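## Task

Lift the lid off culture plate C15, which is in plate nest N1, and set it into plate nest N2 so that it rests flat within the locators and faces upward. C15 has to remain seated in N1. Nothing may depend on the gripper holding it there at the end. Finally open the gripper and pull the arm away.

## Robot and tools

Robot: one Doosan M1013 six-joint arm with a Robotiq 2F-140 two-finger gripper. There is only one arm, so every command is a single row, not one row per arm. Cameras: cam_high (fixed, overhead) and cam_wrist (on the hand), each 896x504 pixels.

Joint order. In every row and in every per-joint list of a result, joints come in this order: wrist roll (joint_6), elbow (joint_3), waist (joint_1), forearm roll (joint_4), wrist pitch (joint_5), shoulder (joint_2). Use this order only; it is not the base-to-tip order.

Row layout. A row has 9 numbers, each between -1 and 1: six joint numbers in the order above, then gripper position, gripper force_limit, gripper speed. The joint numbers are scaled offsets, not angles: 1.0 equals 1.398 rad for waist and shoulder, 2.097 rad for elbow, 2.622 rad for forearm roll, wrist pitch and wrist roll. Gripper position is absolute: +1 fully open (140 mm gap), about -0.8 pads touching, -1 closes until blocked. force_limit: -1 about 14 N, 0 about 60 N, +1 about 107 N. speed: -1 about 30 mm/s, 0 about 140, +1 about 250.

execute_actions(actions): a list of up to 15 actions; each action is a list of up to 15 rows, each row lasting one 1/30 s step; a short action repeats its final row until 15 steps are used. Each row's joint numbers are offsets from the angles the joints had when that action began (for the first action, from the latest reported Joint positions), not from the previous row. An empty list just returns state and images. A malformed action, or a first action sending a joint more than 0.010 rad outward past its range, rejects the whole call. Ranges (rad): elbow -2.792 to 2.792; all others -6.283 to 6.283.

move(target, speed, blocking): target is one 9-number row; its joint offsets are measured from the Joint positions in the latest result that lists them. All joints travel proportionally so they finish together, 0.5 to 10 s total; speed is the top rate in rad/s of the joint with the longest trip, 0.01 to 2 (default 0.5). The path ignores obstacles. The gripper numbers are applied immediately. Result adds a move: line giving the ending (done, off_target, moving, held, fault), limits=held or none, and the joint farthest from target. With blocking=false you get a result after 0.5 s while motion continues; then only wait or stop are accepted until a result shows the move has finished.

wait(seconds): 0 to 10 s, holding the last command; returns early when a running move ends. stop(): brakes a running move; fingers keep going. zoom_image(camera, region): region [x0, y0, x1, y1] in that camera's pixels, top-left origin, at most 504x504. read_manual(section): licence texts only. finished_scene(scene): ends scene 1 or 2 permanently and reports success; the next scene's task appears in its result.

Frames. The scene frame has its origin on the tabletop below the arm base, +z up, +y to the left when facing +x. end_effector_position (m) is the point between closed pads; fingers point along the gripper's +z and close along its y. Fingertips extend about 33 mm past that point when closed, 9 mm when open, and move about 24 mm further out while closing, so keep that clearance from surfaces. Reported hand position may be off, more when reaching far. Camera calibration (K, distortion, T_world_to_cam) is given per camera and may be slightly wrong.

Result lines. Joint positions and velocities (rad, rad/s), Joint targets (where joints are currently driven), joint torques, flange force (includes held weight; "no reading" possible), step readings (HELD = row partly blocked). object_status: 0 moving, 1 blocked while opening, 2 blocked while closing (a grip), 3 reached the requested position or pads met. position_measured is in counts: 3 open, 230 pads together. "joint sent to its limit" means a joint was clipped at its end; "joint command not followed" means the clearance check altered targets. To squeeze harder during a grip, raise force_limit and change position slightly (e.g. -1 to -0.98).

Motion limits. Joint target speeds are capped (2.09 rad/s waist/shoulder, 3.14 elbow, 3.93 wrist joints) with 0.3 s ramp-up; targets may lead measured angles by at most 0.456, 0.683 or 0.854 rad by joint group, and targets are shrunk if they would move the gripper over 70 mm from where it is. A large motion may need several actions; an unfinished motion may need to be commanded again.

Avoid. The arm is stiff: pushing even slightly past a contact can trigger a fault stop (10 s, rest of call skipped) when joint torque reaches its load limit (312, 312, 147, 41.4, 41.4, 41.4 N m for waist, shoulder, elbow, forearm roll, wrist pitch, wrist roll) or outside force reaches 144 N. Approach contacts slowly. Don't drop, slam or knock anything, and never push anything off the table, which ends the scene. Occasional tugs on a held part or pushes on loose items may happen. Holding loads heats motors; MOTOR HOT warns before an over-temperature stop. Faster, smoother, lower-effort robot motion is better, and the simulation keeps running while you compose replies.

Each tool is called after "Emit:" in YAML: its name, and indented under it one key for each argument.

## Session

Emit:
execute_actions:
  actions: []

Scene clock: 0.00 s.
end_effector_position=(+0.7226, +0.3248, +0.3950) position_measured=3 object_status=3 end_effector_quat_wxyz=(-0.266, +0.652, +0.617, -0.350) end_effector_velocity=(+0.000, +0.000, -0.000) end_effector_angular_velocity=(-0.000, -0.001, +0.000)
Joint names: [wrist roll, elbow, waist, forearm roll, wrist pitch, shoulder]
Joint positions: [0.528 0.58  0.308 0.283 2.537 0.908]
Joint velocities: [-0.    -0.001  0.    -0.001 -0.     0.001]
Joint torques (N m, as the joint torque sensors report them, + toward a larger angle): no reading
Flange force (N, the push that the arm receives, along the gripper's own x y z axes): no reading
Joint targets: [0.528 0.580 0.308 0.283 2.537 0.908]

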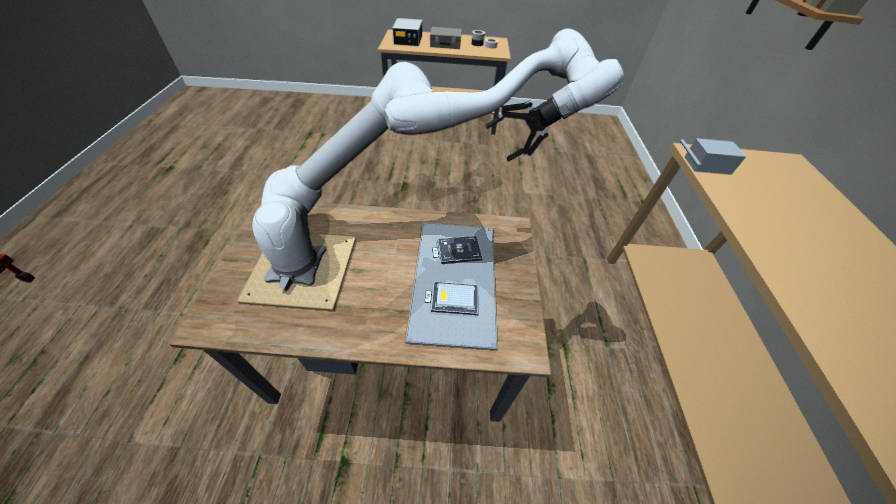

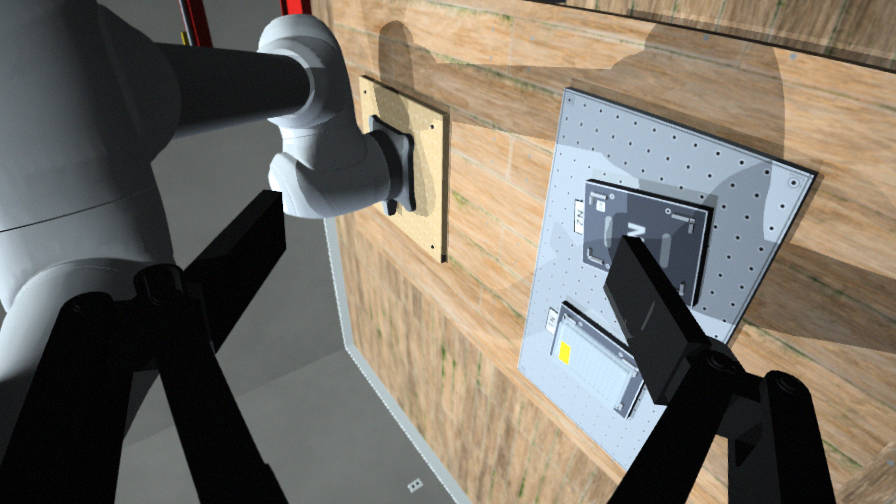

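Emit:
zoom_image:
  camera: "cam_high"
  region: [400, 220, 520, 330]

Region (400, 220, 520, 330) of cam_high's 896x504 image, scaled by 4.200, with more detail than that image has; it fills the top 462 rows of this view, and the rest is white.

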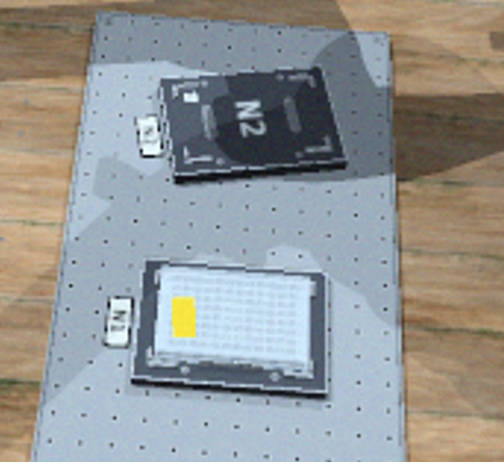

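Emit:
move:
  target: [0.2944,0.6502,-0.3852,-0.1079,-0.5823,-0.5152,0.6,-0.6,0]
  speed: 0.8

Scene clock: 15.13 s.
end_effector_position=(+0.5819, -0.0982, +0.1486) position_measured=53 object_status=3 end_effector_quat_wxyz=(-0.002, +1.000, +0.023, +0.001) end_effector_velocity=(+0.000, -0.001, +0.000) end_effector_angular_velocity=(+0.000, -0.002, -0.003)
Joint names: [wrist roll, elbow, waist, forearm roll, wrist pitch, shoulder]
Joint positions: [ 1.3    1.944 -0.23   0.001  1.01   0.188]
Joint velocities: [ 0.001  0.    -0.002  0.001 -0.001 -0.001]
Joint torques (N m, as the joint torque sensors report them, + toward a larger angle): [  0.07 -37.82  -1.82   3.11  -0.58 -56.24]
Flange force (N, the push that the arm receives, along the gripper's own x y z axes): [-0.8 -3.4 3.0]
Joint targets: [1.300 1.944 -0.230 0.001 1.010 0.188]
move: done; limits=none; farthest joint: the waist, 0.000 radians from its target (0.539 radians at the start)
camera_calibration (this result's frames):
cam_wrist: T_world_to_cam=[[0.144483, -0.989264, -0.021927, -0.178699], [-0.845043, -0.134888, 0.517404, 0.402466], [-0.514807, -0.056227, -0.85546, 0.598819], [0, 0, 0, 1]] pos_world=[0.674196, -0.0888225, 0.30011]

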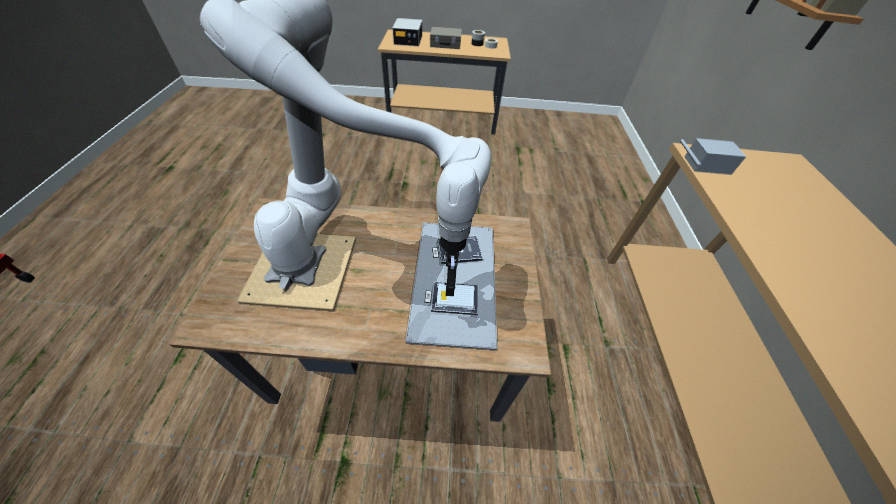

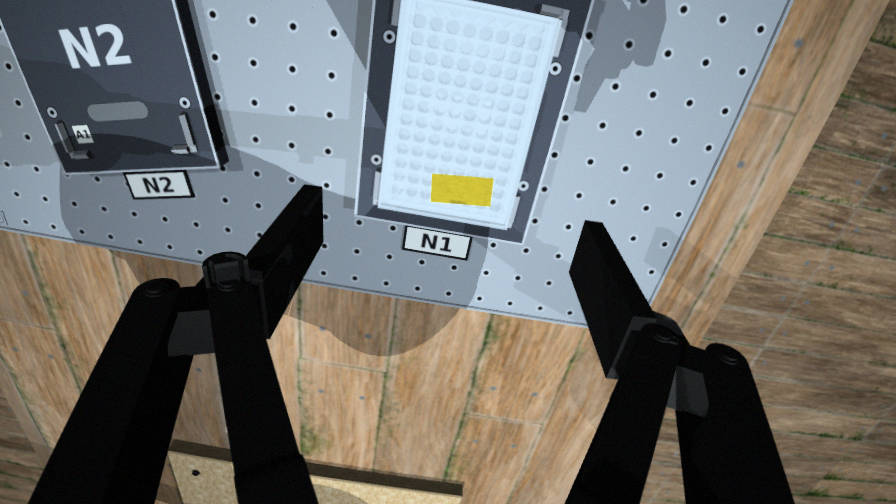

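Emit:
move:
  target: [0.0374,0.0042,0.0046,0,-0.0441,0.076,0.6,-0.6,0]
  speed: 0.2

Scene clock: 28.07 s.
end_effector_position=(+0.6088, -0.1001, +0.0806) position_measured=53 object_status=3 end_effector_quat_wxyz=(-0.002, +1.000, -0.023, +0.001) end_effector_velocity=(+0.000, -0.000, -0.001) end_effector_angular_velocity=(-0.000, -0.000, -0.003)
Joint names: [wrist roll, elbow, waist, forearm roll, wrist pitch, shoulder]
Joint positions: [ 1.398  1.952 -0.224  0.001  0.895  0.294]
Joint velocities: [ 0.002 -0.    -0.    -0.    -0.002  0.001]
Joint torques (N m, as the joint torque sensors report them, + toward a larger angle): [ -0.05 -34.64  -0.32   2.94  -0.66 -65.6 ]
Flange force (N, the push that the arm receives, along the gripper's own x y z axes): [0.6 -0.8 3.5]
Joint targets: [1.398 1.952 -0.224 0.001 0.895 0.294]
move: done; limits=none; farthest joint: the waist, 0.000 radians from its target (0.007 radians at the start)
camera_calibration (this result's frames):
cam_wrist: T_world_to_cam=[[0.0534392, -0.998332, -0.0218358, -0.131396], [-0.853927, -0.057023, 0.517259, 0.473321], [-0.517642, -0.00899578, -0.85555, 0.560851], [0, 0, 0, 1]] pos_world=[0.701523, -0.0991412, 0.232137]

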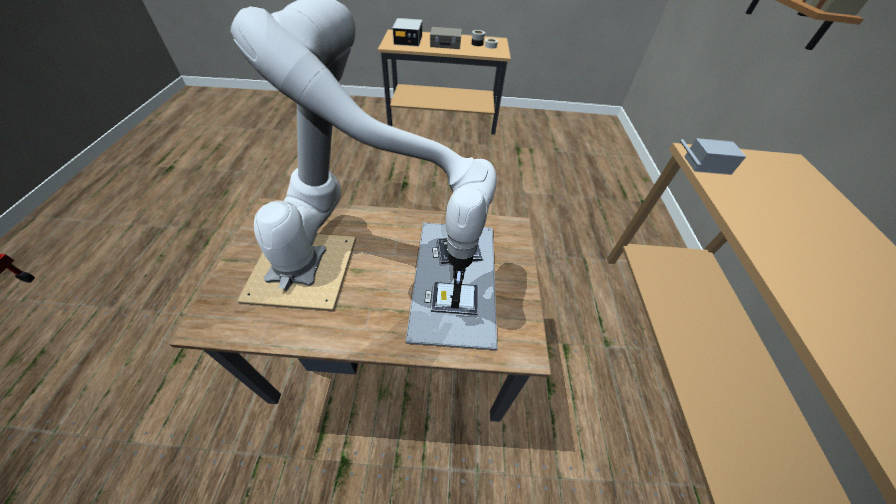

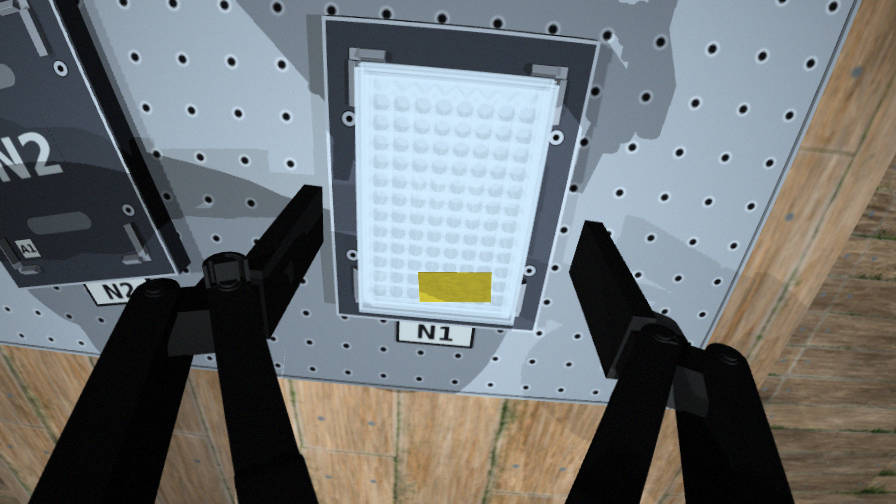

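Emit:
move:
  target: [0,0.0076,0.0008,0,-0.0151,0.017,0.6,-0.6,0]
  speed: 0.05

Emit:
move:
  target: [0,0,0,0,0,0,-1,-0.6,-0.8]

Scene clock: 35.07 s.
end_effector_position=(+0.6087, -0.0992, +0.0592) position_measured=53 object_status=3 end_effector_quat_wxyz=(-0.002, +1.000, -0.023, +0.001) end_effector_velocity=(+0.000, -0.000, -0.001) end_effector_angular_velocity=(-0.000, -0.000, +0.000)
Joint names: [wrist roll, elbow, waist, forearm roll, wrist pitch, shoulder]
Joint positions: [ 1.398  1.968 -0.223  0.001  0.855  0.318]
Joint velocities: [-0.001  0.    -0.001 -0.    -0.001  0.001]
Joint torques (N m, as the joint torque sensors report them, + toward a larger angle): [ -0.14 -33.66  -0.5    2.76   0.05 -64.54]
Flange force (N, the push that the arm receives, along the gripper's own x y z axes): [-3.0 -1.6 2.4]
Joint targets: [1.398 1.968 -0.223 0.001 0.855 0.318]
move: done; limits=none; farthest joint: the waist, 0.000 radians from its target (0.001 radians at the start)
camera_calibration (this result's frames):
cam_wrist: T_world_to_cam=[[0.0545065, -0.998274, -0.0218816, -0.131694], [-0.853815, -0.0579587, 0.517341, 0.484213], [-0.517716, -0.0095156, -0.8555, 0.542505], [0, 0, 0, 1]] pos_world=[0.70147, -0.09824, 0.210728]

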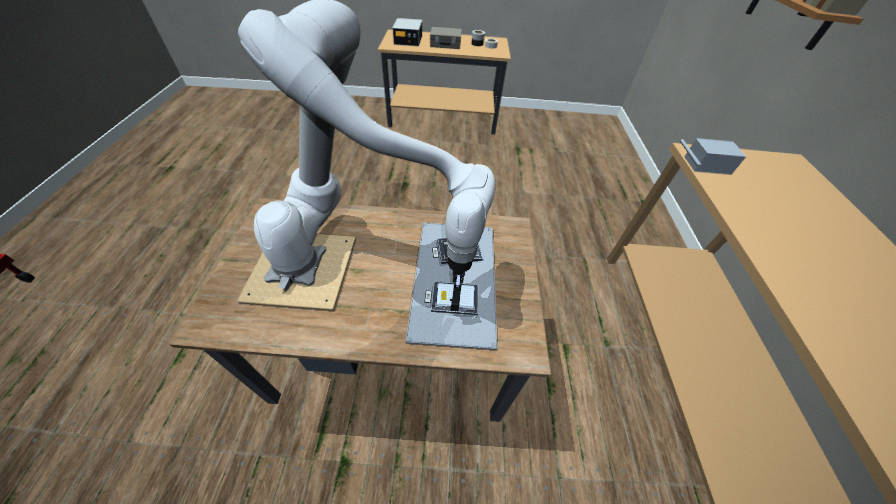

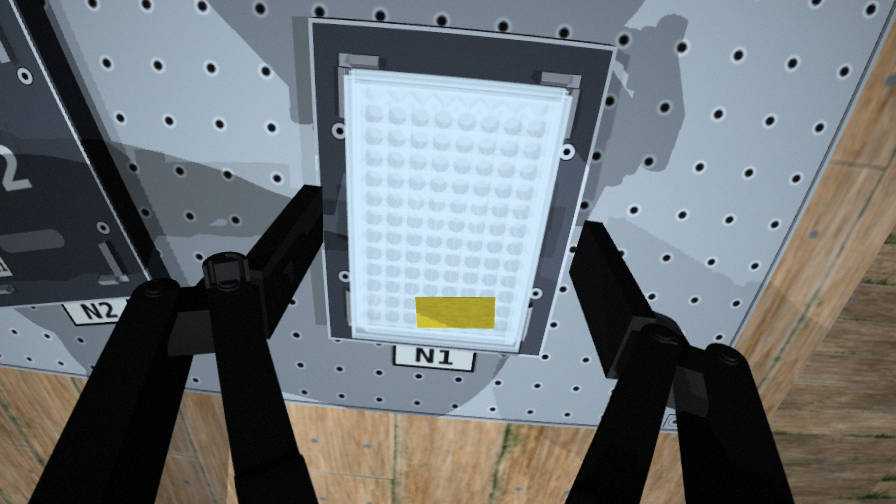

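Scene clock: 35.87 s.
end_effector_position=(+0.6087, -0.0990, +0.0592) position_measured=101 object_status=2 end_effector_quat_wxyz=(-0.002, +1.000, -0.023, +0.001) end_effector_velocity=(-0.000, -0.000, -0.000) end_effector_angular_velocity=(-0.001, +0.000, +0.000)
Joint names: [wrist roll, elbow, waist, forearm roll, wrist pitch, shoulder]
Joint positions: [ 1.398  1.968 -0.223  0.001  0.855  0.318]
Joint velocities: [ 0.     0.    -0.    -0.001 -0.     0.   ]
Joint torques (N m, as the joint torque sensors report them, + toward a larger angle): [  0.49 -27.24 -23.05  -6.49  -3.51 -47.1 ]
Flange force (N, the push that the arm receives, along the gripper's own x y z axes): [-5.1 -37.8 -28.3]
Joint targets: [1.398 1.968 -0.223 0.001 0.855 0.318]
move: done; limits=none; farthest joint: the waist, 0.000 radians from its target (0.000 radians at the start)
camera_calibration (this result's frames):
cam_wrist: T_world_to_cam=[[0.0544911, -0.998267, -0.0221976, -0.131421], [-0.853865, -0.0581103, 0.517241, 0.484275], [-0.517635, -0.00923125, -0.855552, 0.542523], [0, 0, 0, 1]] pos_world=[0.701495, -0.0980438, 0.210753]

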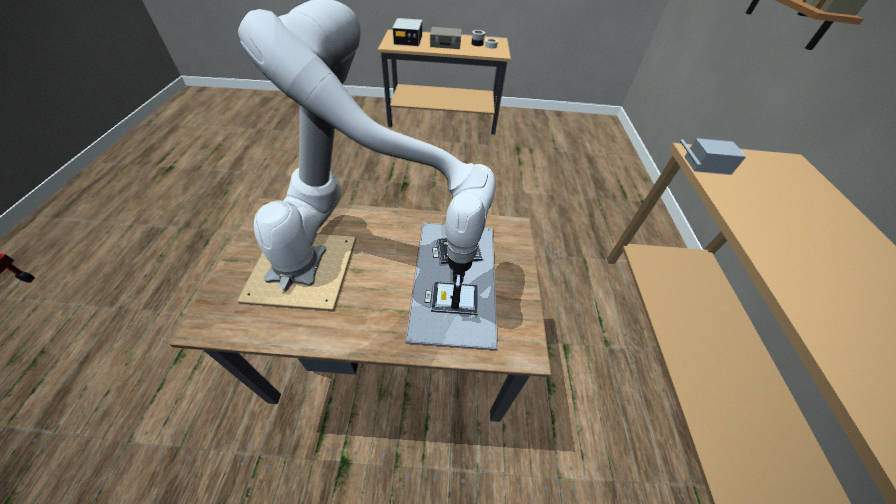

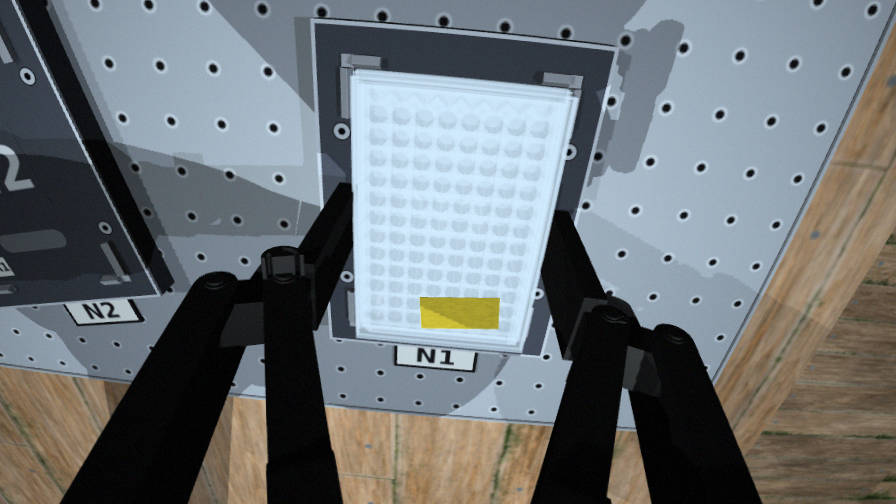

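Emit:
move:
  target: [0,0,0.0012,0,0,0,-0.98,-0.6,-0.8]
  speed: 0.01

Scene clock: 38.23 s.
end_effector_position=(+0.6089, -0.0982, +0.0592) position_measured=101 object_status=2 end_effector_quat_wxyz=(-0.002, +1.000, -0.022, +0.001) end_effector_velocity=(-0.000, +0.001, -0.000) end_effector_angular_velocity=(+0.001, +0.001, -0.000)
Joint names: [wrist roll, elbow, waist, forearm roll, wrist pitch, shoulder]
Joint positions: [ 1.398  1.968 -0.221  0.     0.855  0.318]
Joint velocities: [-0.     0.001  0.     0.001 -0.     0.   ]
Joint torques (N m, as the joint torque sensors report them, + toward a larger angle): [  0.17 -25.3   -3.8    0.73  -2.55 -47.36]
Flange force (N, the push that the arm receives, along the gripper's own x y z axes): [-7.0 -7.0 -27.6]
Joint targets: [1.398 1.968 -0.221 0.001 0.855 0.318]
move: done; limits=none; farthest joint: the forearm roll, 0.001 radians from its target (0.000 radians at the start)
camera_calibration (this result's frames):
cam_wrist: T_world_to_cam=[[0.0563911, -0.998171, -0.0218104, -0.131758], [-0.853693, -0.0595335, 0.517362, 0.484185], [-0.517714, -0.0105552, -0.855489, 0.542497], [0, 0, 0, 1]] pos_world=[0.701634, -0.0969653, 0.210728]

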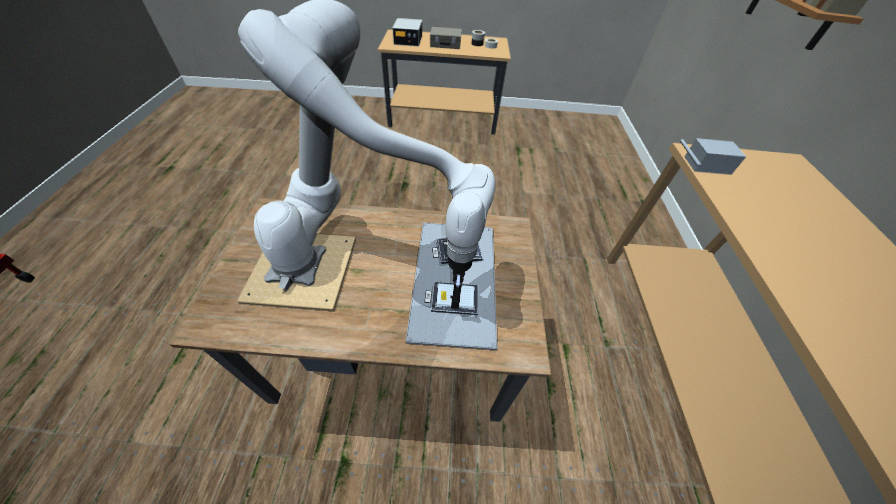

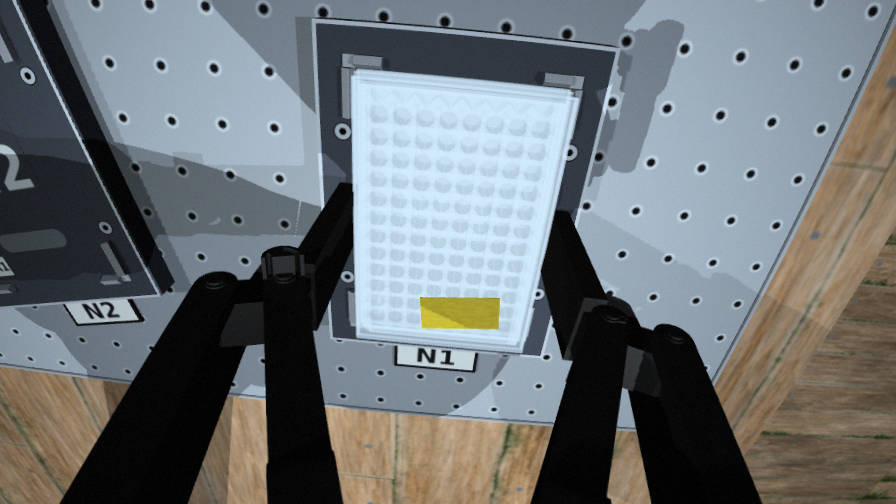

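Lift 3 cm.

Emit:
move:
  target: [0,-0.0107,0,0,0.0211,-0.0236,-0.98,-0.6,-0.8]
  speed: 0.04

Scene clock: 41.63 s.
end_effector_position=(+0.6090, -0.0983, +0.0891) position_measured=102 object_status=2 end_effector_quat_wxyz=(-0.002, +1.000, -0.022, +0.001) end_effector_velocity=(+0.000, -0.000, +0.001) end_effector_angular_velocity=(+0.001, -0.001, -0.001)
Joint names: [wrist roll, elbow, waist, forearm roll, wrist pitch, shoulder]
Joint positions: [ 1.398  1.946 -0.221  0.     0.91   0.285]
Joint velocities: [-0.001 -0.001 -0.001  0.002  0.002 -0.001]
Joint torques (N m, as the joint torque sensors report them, + toward a larger angle): [ -0.16 -35.45  -0.15   2.89  -0.18 -65.66]
Flange force (N, the push that the arm receives, along the gripper's own x y z axes): [0.6 -0.6 5.5]
Joint targets: [1.398 1.946 -0.221 0.000 0.910 0.285]
move: done; limits=none; farthest joint: the waist, 0.000 radians from its target (0.000 radians at the start)
camera_calibration (this result's frames):
cam_wrist: T_world_to_cam=[[0.0564132, -0.99817, -0.0217965, -0.131267], [-0.85375, -0.0595464, 0.517267, 0.468852], [-0.517618, -0.0105719, -0.855546, 0.568111], [0, 0, 0, 1]] pos_world=[0.701752, -0.0971026, 0.240663]

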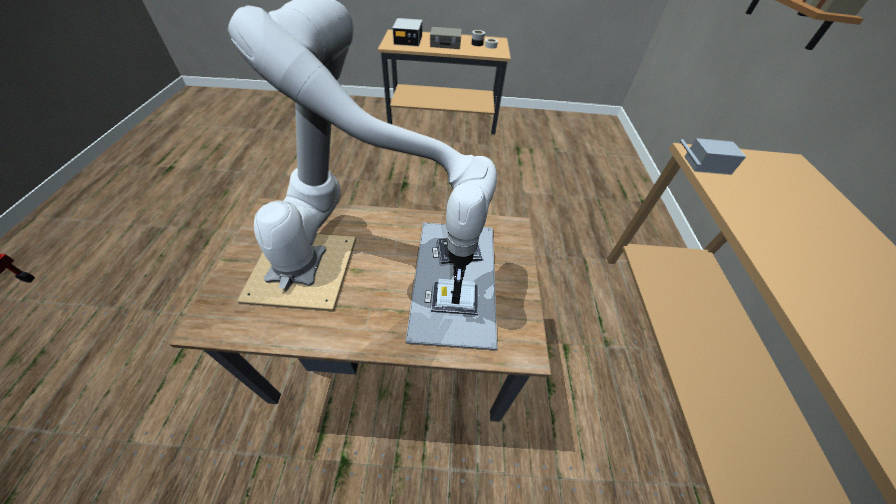

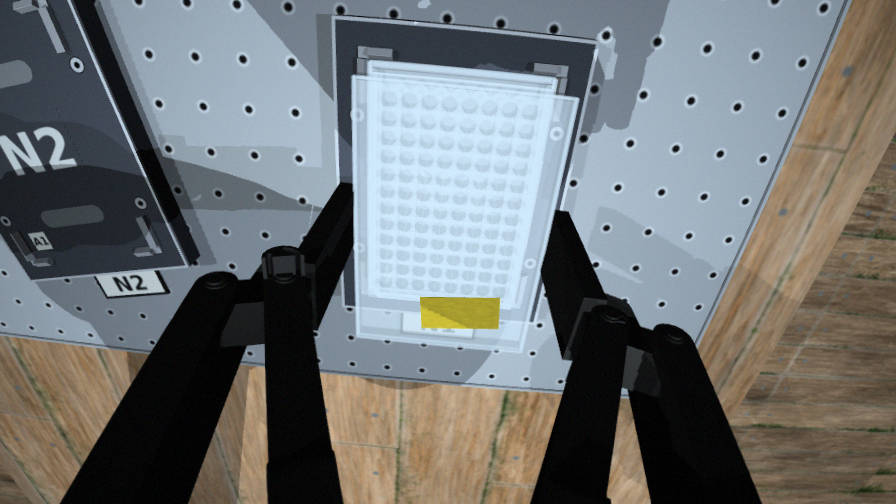

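Emit:
move:
  target: [0.0755,-0.0082,0.2661,0,0.0019,0.0088,-0.98,-0.6,-0.8]
  speed: 0.25

Scene clock: 46.40 s.
end_effector_position=(+0.6118, +0.1311, +0.0899) position_measured=102 object_status=2 end_effector_quat_wxyz=(-0.002, +0.998, +0.065, +0.001) end_effector_velocity=(-0.002, +0.001, -0.001) end_effector_angular_velocity=(+0.000, +0.002, +0.001)
Joint names: [wrist roll, elbow, waist, forearm roll, wrist pitch, shoulder]
Joint positions: [1.596 1.929 0.151 0.    0.915 0.297]
Joint velocities: [ 0.001  0.002  0.002  0.    -0.     0.001]
Joint torques (N m, as the joint torque sensors report them, + toward a larger angle): [ -0.03 -35.22   2.27   2.9   -0.42 -65.08]
Flange force (N, the push that the arm receives, along the gripper's own x y z axes): [-1.2 3.6 3.0]
Joint targets: [1.596 1.929 0.151 0.000 0.915 0.297]
move: done; limits=none; farthest joint: the waist, 0.000 radians from its target (0.372 radians at the start)
camera_calibration (this result's frames):
cam_wrist: T_world_to_cam=[[0.22842, -0.973323, -0.0215861, -0.010931], [-0.830789, -0.206434, 0.516889, 0.489753], [-0.507556, -0.100134, -0.85578, 0.578301], [0, 0, 0, 1]] pos_world=[0.702898, 0.14837, 0.241515]

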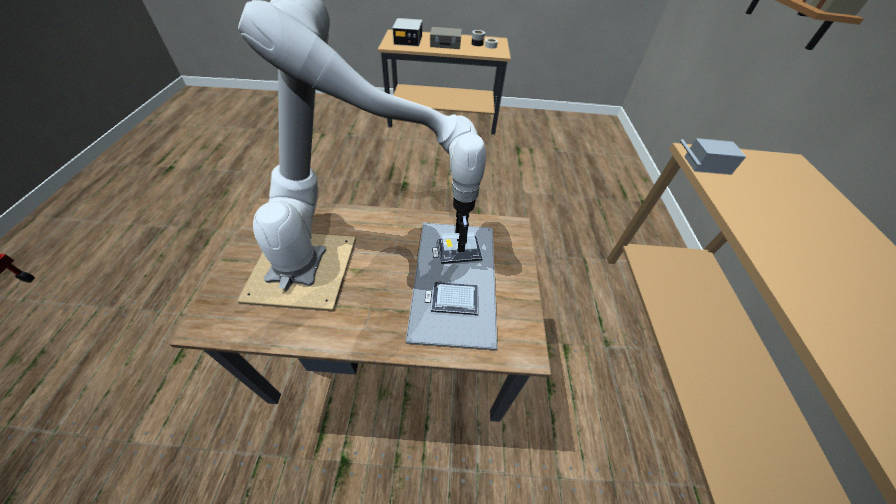

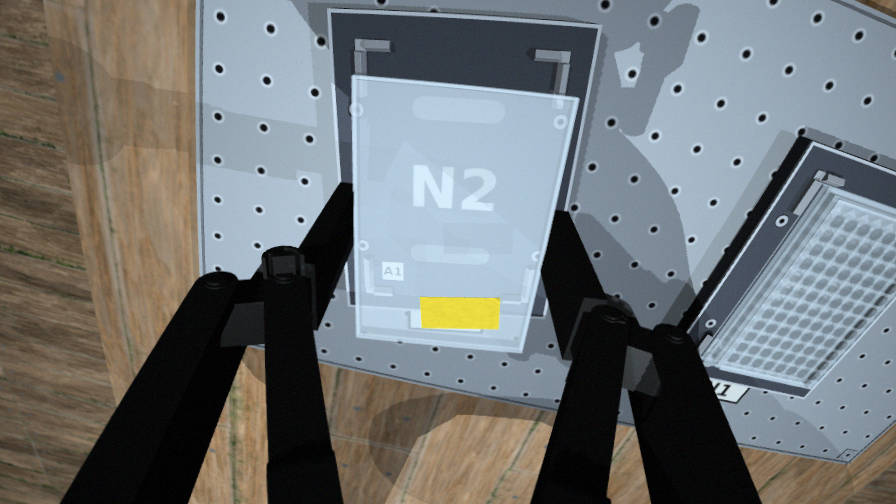

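Emit:
move:
  target: [-0.0103,0.0026,0,0,-0.0128,0.0201,-0.98,-0.6,-0.8]
  speed: 0.05

Emit:
zoom_image:
  camera: "cam_wrist"
  region: [290, 0, 650, 370]

Scene clock: 54.27 s.
end_effector_position=(+0.6167, +0.1320, +0.0700) position_measured=102 object_status=2 end_effector_quat_wxyz=(-0.002, +0.997, +0.079, +0.001) end_effector_velocity=(+0.001, +0.000, -0.000) end_effector_angular_velocity=(+0.001, -0.001, +0.000)
Joint names: [wrist roll, elbow, waist, forearm roll, wrist pitch, shoulder]
Joint positions: [1.569 1.934 0.151 0.    0.882 0.325]
Joint velocities: [-0.001 -0.    -0.     0.001 -0.002  0.001]
Joint torques (N m, as the joint torque sensors report them, + toward a larger angle): [ -0.15 -34.28  -0.13   2.88  -0.3  -67.57]
Flange force (N, the push that the arm receives, along the gripper's own x y z axes): [-0.7 -0.6 3.3]
Joint targets: [1.569 1.934 0.151 0.000 0.882 0.325]
move: done; limits=none; farthest joint: the waist, 0.000 radians from its target (0.000 radians at the start)
camera_calibration (this result's frames):
cam_wrist: T_world_to_cam=[[0.25452, -0.966828, -0.0215152, -0.0286138], [-0.825001, -0.228684, 0.516794, 0.503633], [-0.504572, -0.113785, -0.855839, 0.563763], [0, 0, 0, 1]] pos_world=[0.707239, 0.151656, 0.221601]

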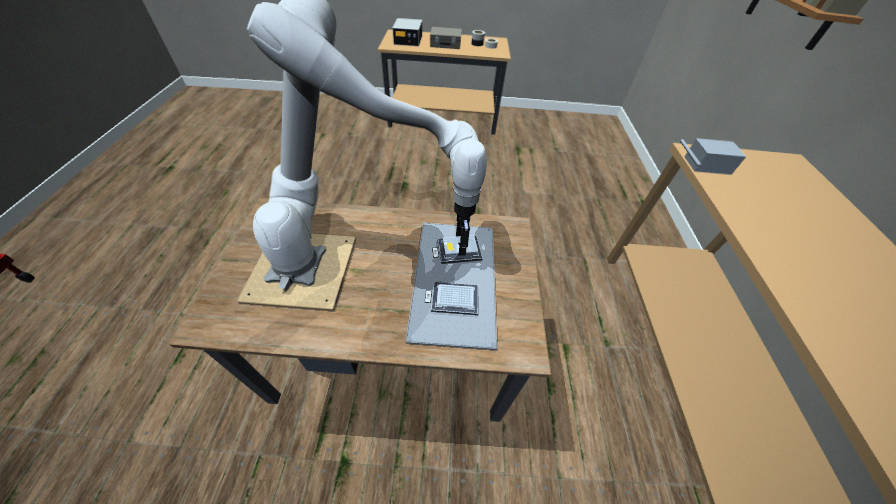

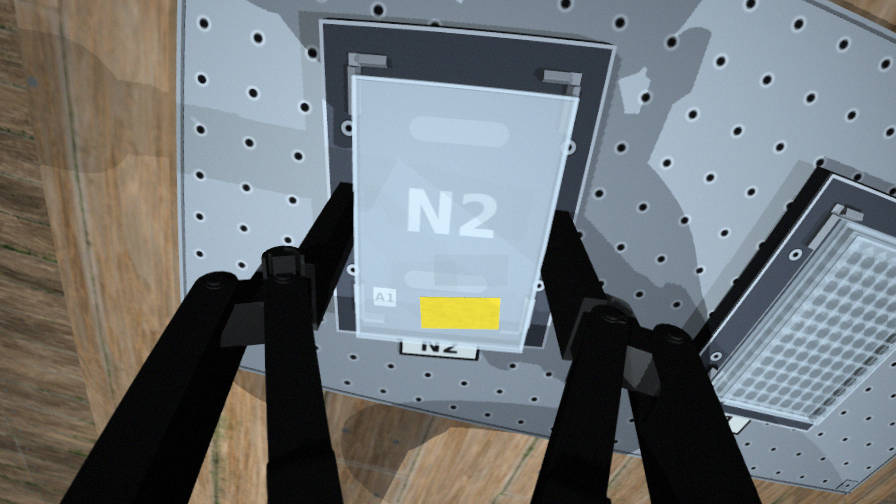

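Region (290, 0, 650, 370) of cam_wrist's 896x504 image, scaled by 1.362, with more detail than that image has; it fills the left 490 columns of this view, and the rest is white.

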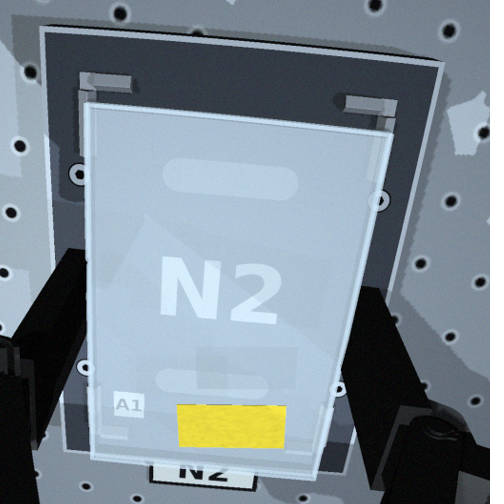

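Emit:
move:
  target: [-0.0005,0.0044,-0.0009,0,-0.0076,0.0077,-0.98,-0.6,-0.8]
  speed: 0.02

Emit:
zoom_image:
  camera: "cam_wrist"
  region: [290, 0, 650, 370]

Scene clock: 62.73 s.
end_effector_position=(+0.6160, +0.1311, +0.0593) position_measured=102 object_status=2 end_effector_quat_wxyz=(-0.002, +0.997, +0.079, +0.001) end_effector_velocity=(-0.002, -0.000, -0.002) end_effector_angular_velocity=(-0.001, +0.003, +0.001)
Joint names: [wrist roll, elbow, waist, forearm roll, wrist pitch, shoulder]
Joint positions: [1.568 1.943 0.15  0.    0.862 0.336]
Joint velocities: [ 0.     0.004  0.    -0.001 -0.002  0.   ]
Joint torques (N m, as the joint torque sensors report them, + toward a larger angle): [ -0.09 -33.96  -0.14   2.84  -0.59 -67.78]
Flange force (N, the push that the arm receives, along the gripper's own x y z axes): [-1.7 -0.7 2.9]
Joint targets: [1.568 1.943 0.150 0.000 0.862 0.336]
move: done; limits=none; farthest joint: the waist, 0.000 radians from its target (0.001 radians at the start)
camera_calibration (this result's frames):
cam_wrist: T_world_to_cam=[[0.254564, -0.966817, -0.0215155, -0.0295355], [-0.824959, -0.228714, 0.516849, 0.508338], [-0.504619, -0.113822, -0.855806, 0.554216], [0, 0, 0, 1]] pos_world=[0.706545, 0.150791, 0.210932]

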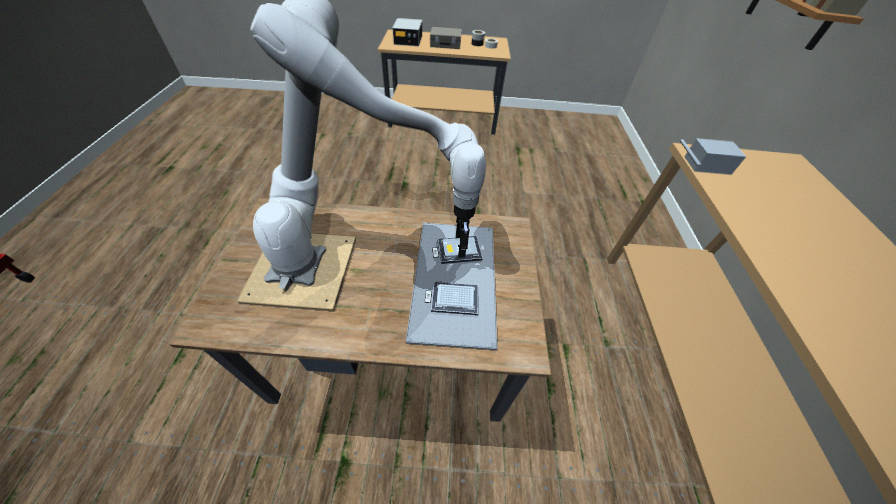

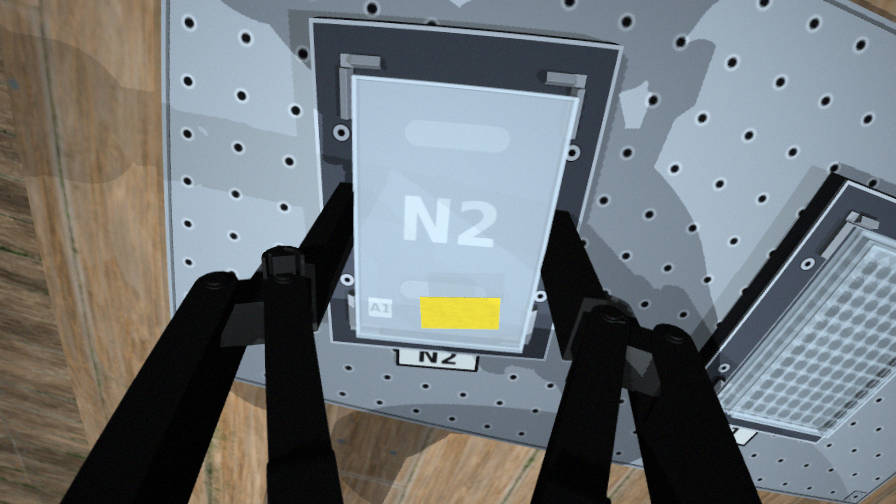

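Region (290, 0, 650, 370) of cam_wrist's 896x504 image, scaled by 1.362, with more detail than that image has; it fills the left 490 columns of this view, and the rest is white.

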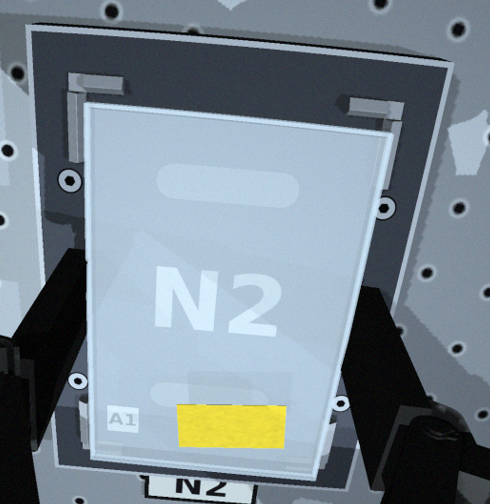

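Emit:
move:
  target: [0,0.0013,0,0,-0.0027,0.0031,-0.98,-0.6,-0.8]
  speed: 0.01

Emit:
zoom_image:
  camera: "cam_wrist"
  region: [290, 0, 650, 370]

Scene clock: 66.13 s.
end_effector_position=(+0.6160, +0.1311, +0.0555) position_measured=102 object_status=2 end_effector_quat_wxyz=(-0.002, +0.997, +0.079, +0.001) end_effector_velocity=(-0.000, -0.000, -0.001) end_effector_angular_velocity=(-0.001, +0.000, +0.001)
Joint names: [wrist roll, elbow, waist, forearm roll, wrist pitch, shoulder]
Joint positions: [1.568 1.946 0.15  0.    0.855 0.34 ]
Joint velocities: [-0.     0.     0.    -0.001 -0.001  0.001]
Joint torques (N m, as the joint torque sensors report them, + toward a larger angle): [  0.02 -33.63  -0.73   2.83  -0.18 -67.83]
Flange force (N, the push that the arm receives, along the gripper's own x y z axes): [-1.4 -1.2 3.3]
Joint targets: [1.568 1.946 0.150 0.000 0.855 0.340]
move: done; limits=none; farthest joint: the waist, 0.000 radians from its target (0.000 radians at the start)
camera_calibration (this result's frames):
cam_wrist: T_world_to_cam=[[0.254561, -0.966817, -0.0215112, -0.0296061], [-0.824971, -0.228712, 0.516831, 0.510301], [-0.504601, -0.113819, -0.855817, 0.550915], [0, 0, 0, 1]] pos_world=[0.706512, 0.150793, 0.207106]

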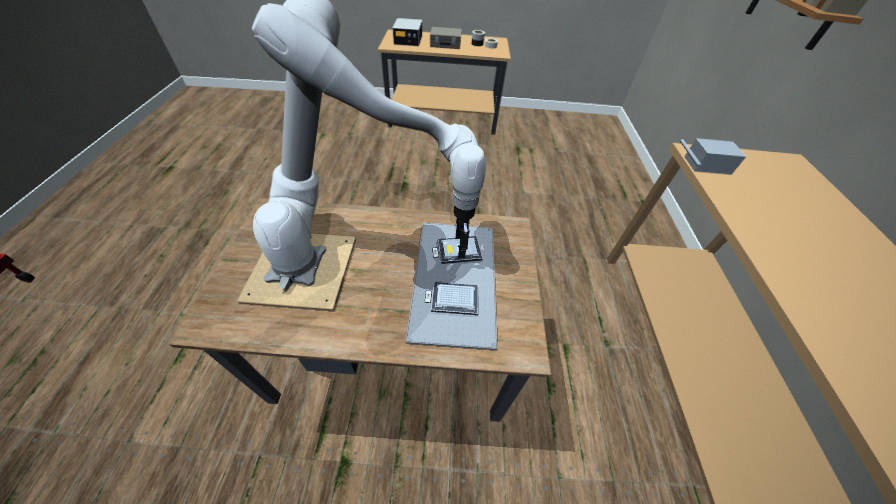

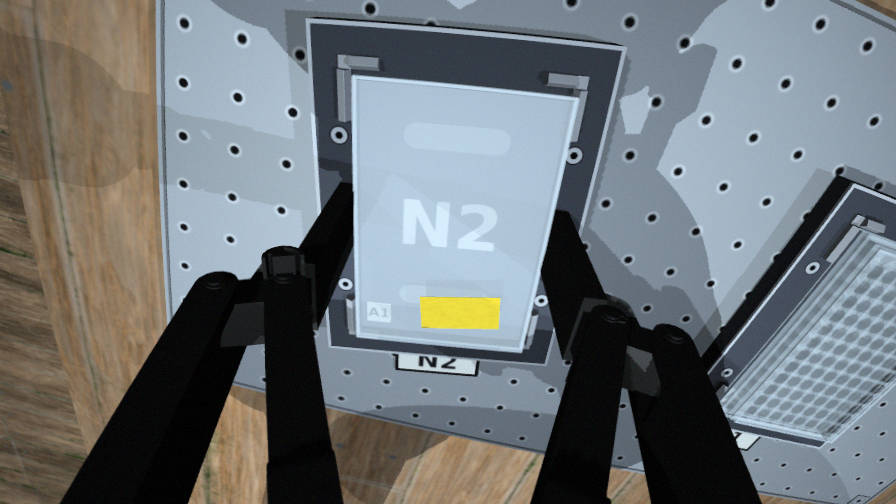

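Region (290, 0, 650, 370) of cam_wrist's 896x504 image, scaled by 1.362, with more detail than that image has; it fills the left 490 columns of this view, and the rest is white.

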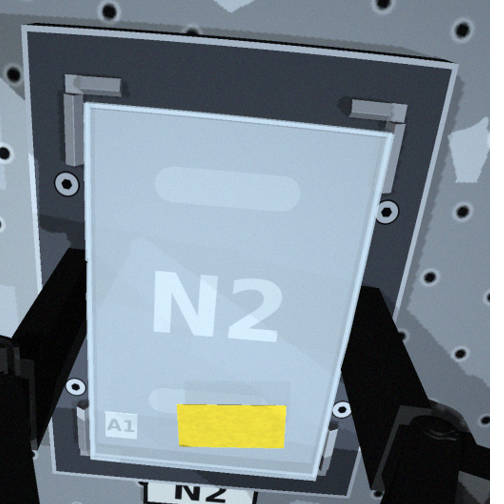

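Emit:
move:
  target: [0,0.001,0,0,-0.002,0.0023,-0.98,-0.6,-0.8]
  speed: 0.01

Emit:
zoom_image:
  camera: "cam_wrist"
  region: [290, 0, 650, 370]

Scene clock: 80.20 s.
end_effector_position=(+0.6160, +0.1311, +0.0547) position_measured=102 object_status=2 end_effector_quat_wxyz=(-0.002, +0.997, +0.079, +0.001) end_effector_velocity=(-0.002, -0.000, -0.001) end_effector_angular_velocity=(-0.001, +0.003, +0.001)
Joint names: [wrist roll, elbow, waist, forearm roll, wrist pitch, shoulder]
Joint positions: [1.568 1.947 0.15  0.    0.853 0.341]
Joint velocities: [-0.     0.003  0.    -0.001  0.     0.   ]
Joint torques (N m, as the joint torque sensors report them, + toward a larger angle): [ -0.35 -27.68  -0.31   3.08  -2.29 -53.33]
Flange force (N, the push that the arm receives, along the gripper's own x y z axes): [-7.8 -1.0 -20.9]
Joint targets: [1.568 1.947 0.150 0.000 0.853 0.341]
FORCE FAULT: contact force on the arm reached its limit, and the arm stopped for 10 seconds. The contact can be on any part of the arm, not only on its tool. That time counts as 20 of the actions that you can send in this scene. The arm's remaining commands of this call were not run. The arm holds still and accepts commands again. Move the arm away from the contact; if what it grips holds it there, let go first. Pushing or pulling that hard again can fault the arm again.
move: fault; limits=none; farthest joint: the wrist pitch, 0.003 radians from its target (0.005 radians at the start)
camera_calibration (this result's frames):
cam_wrist: T_world_to_cam=[[0.254555, -0.966821, -0.0214252, -0.0296236], [-0.825393, -0.228756, 0.516136, 0.511029], [-0.503913, -0.113701, -0.856238, 0.54983], [0, 0, 0, 1]] pos_world=[0.706407, 0.150776, 0.20639]

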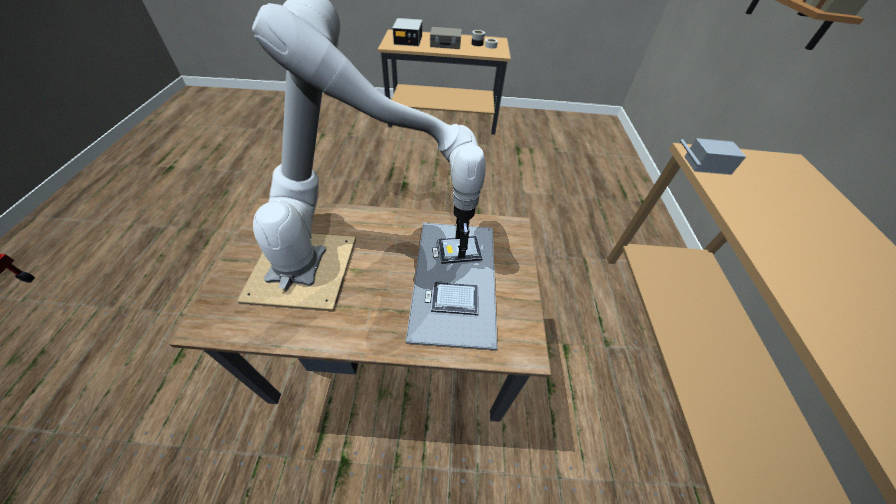

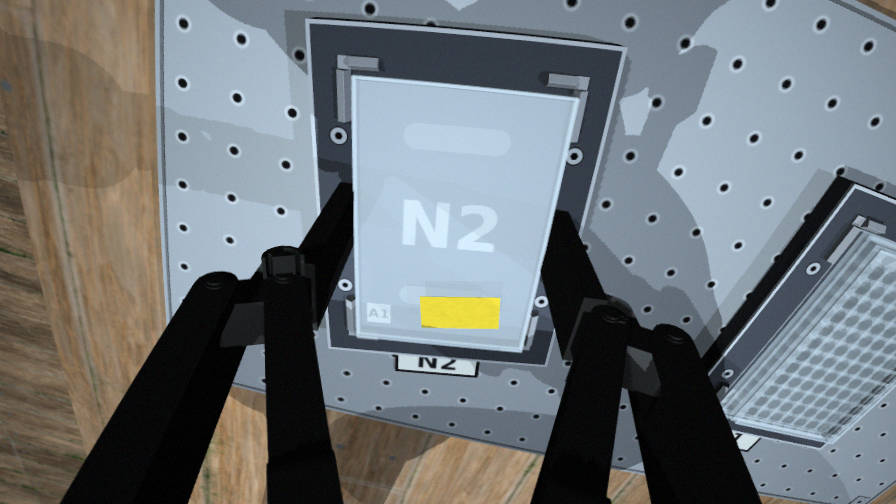

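Region (290, 0, 650, 370) of cam_wrist's 896x504 image, scaled by 1.362, with more detail than that image has; it fills the left 490 columns of this view, and the rest is white.

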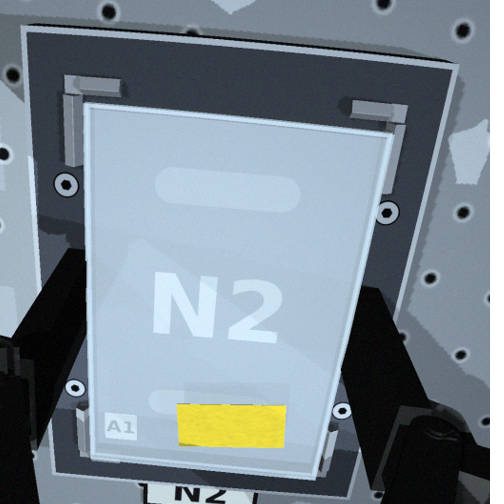

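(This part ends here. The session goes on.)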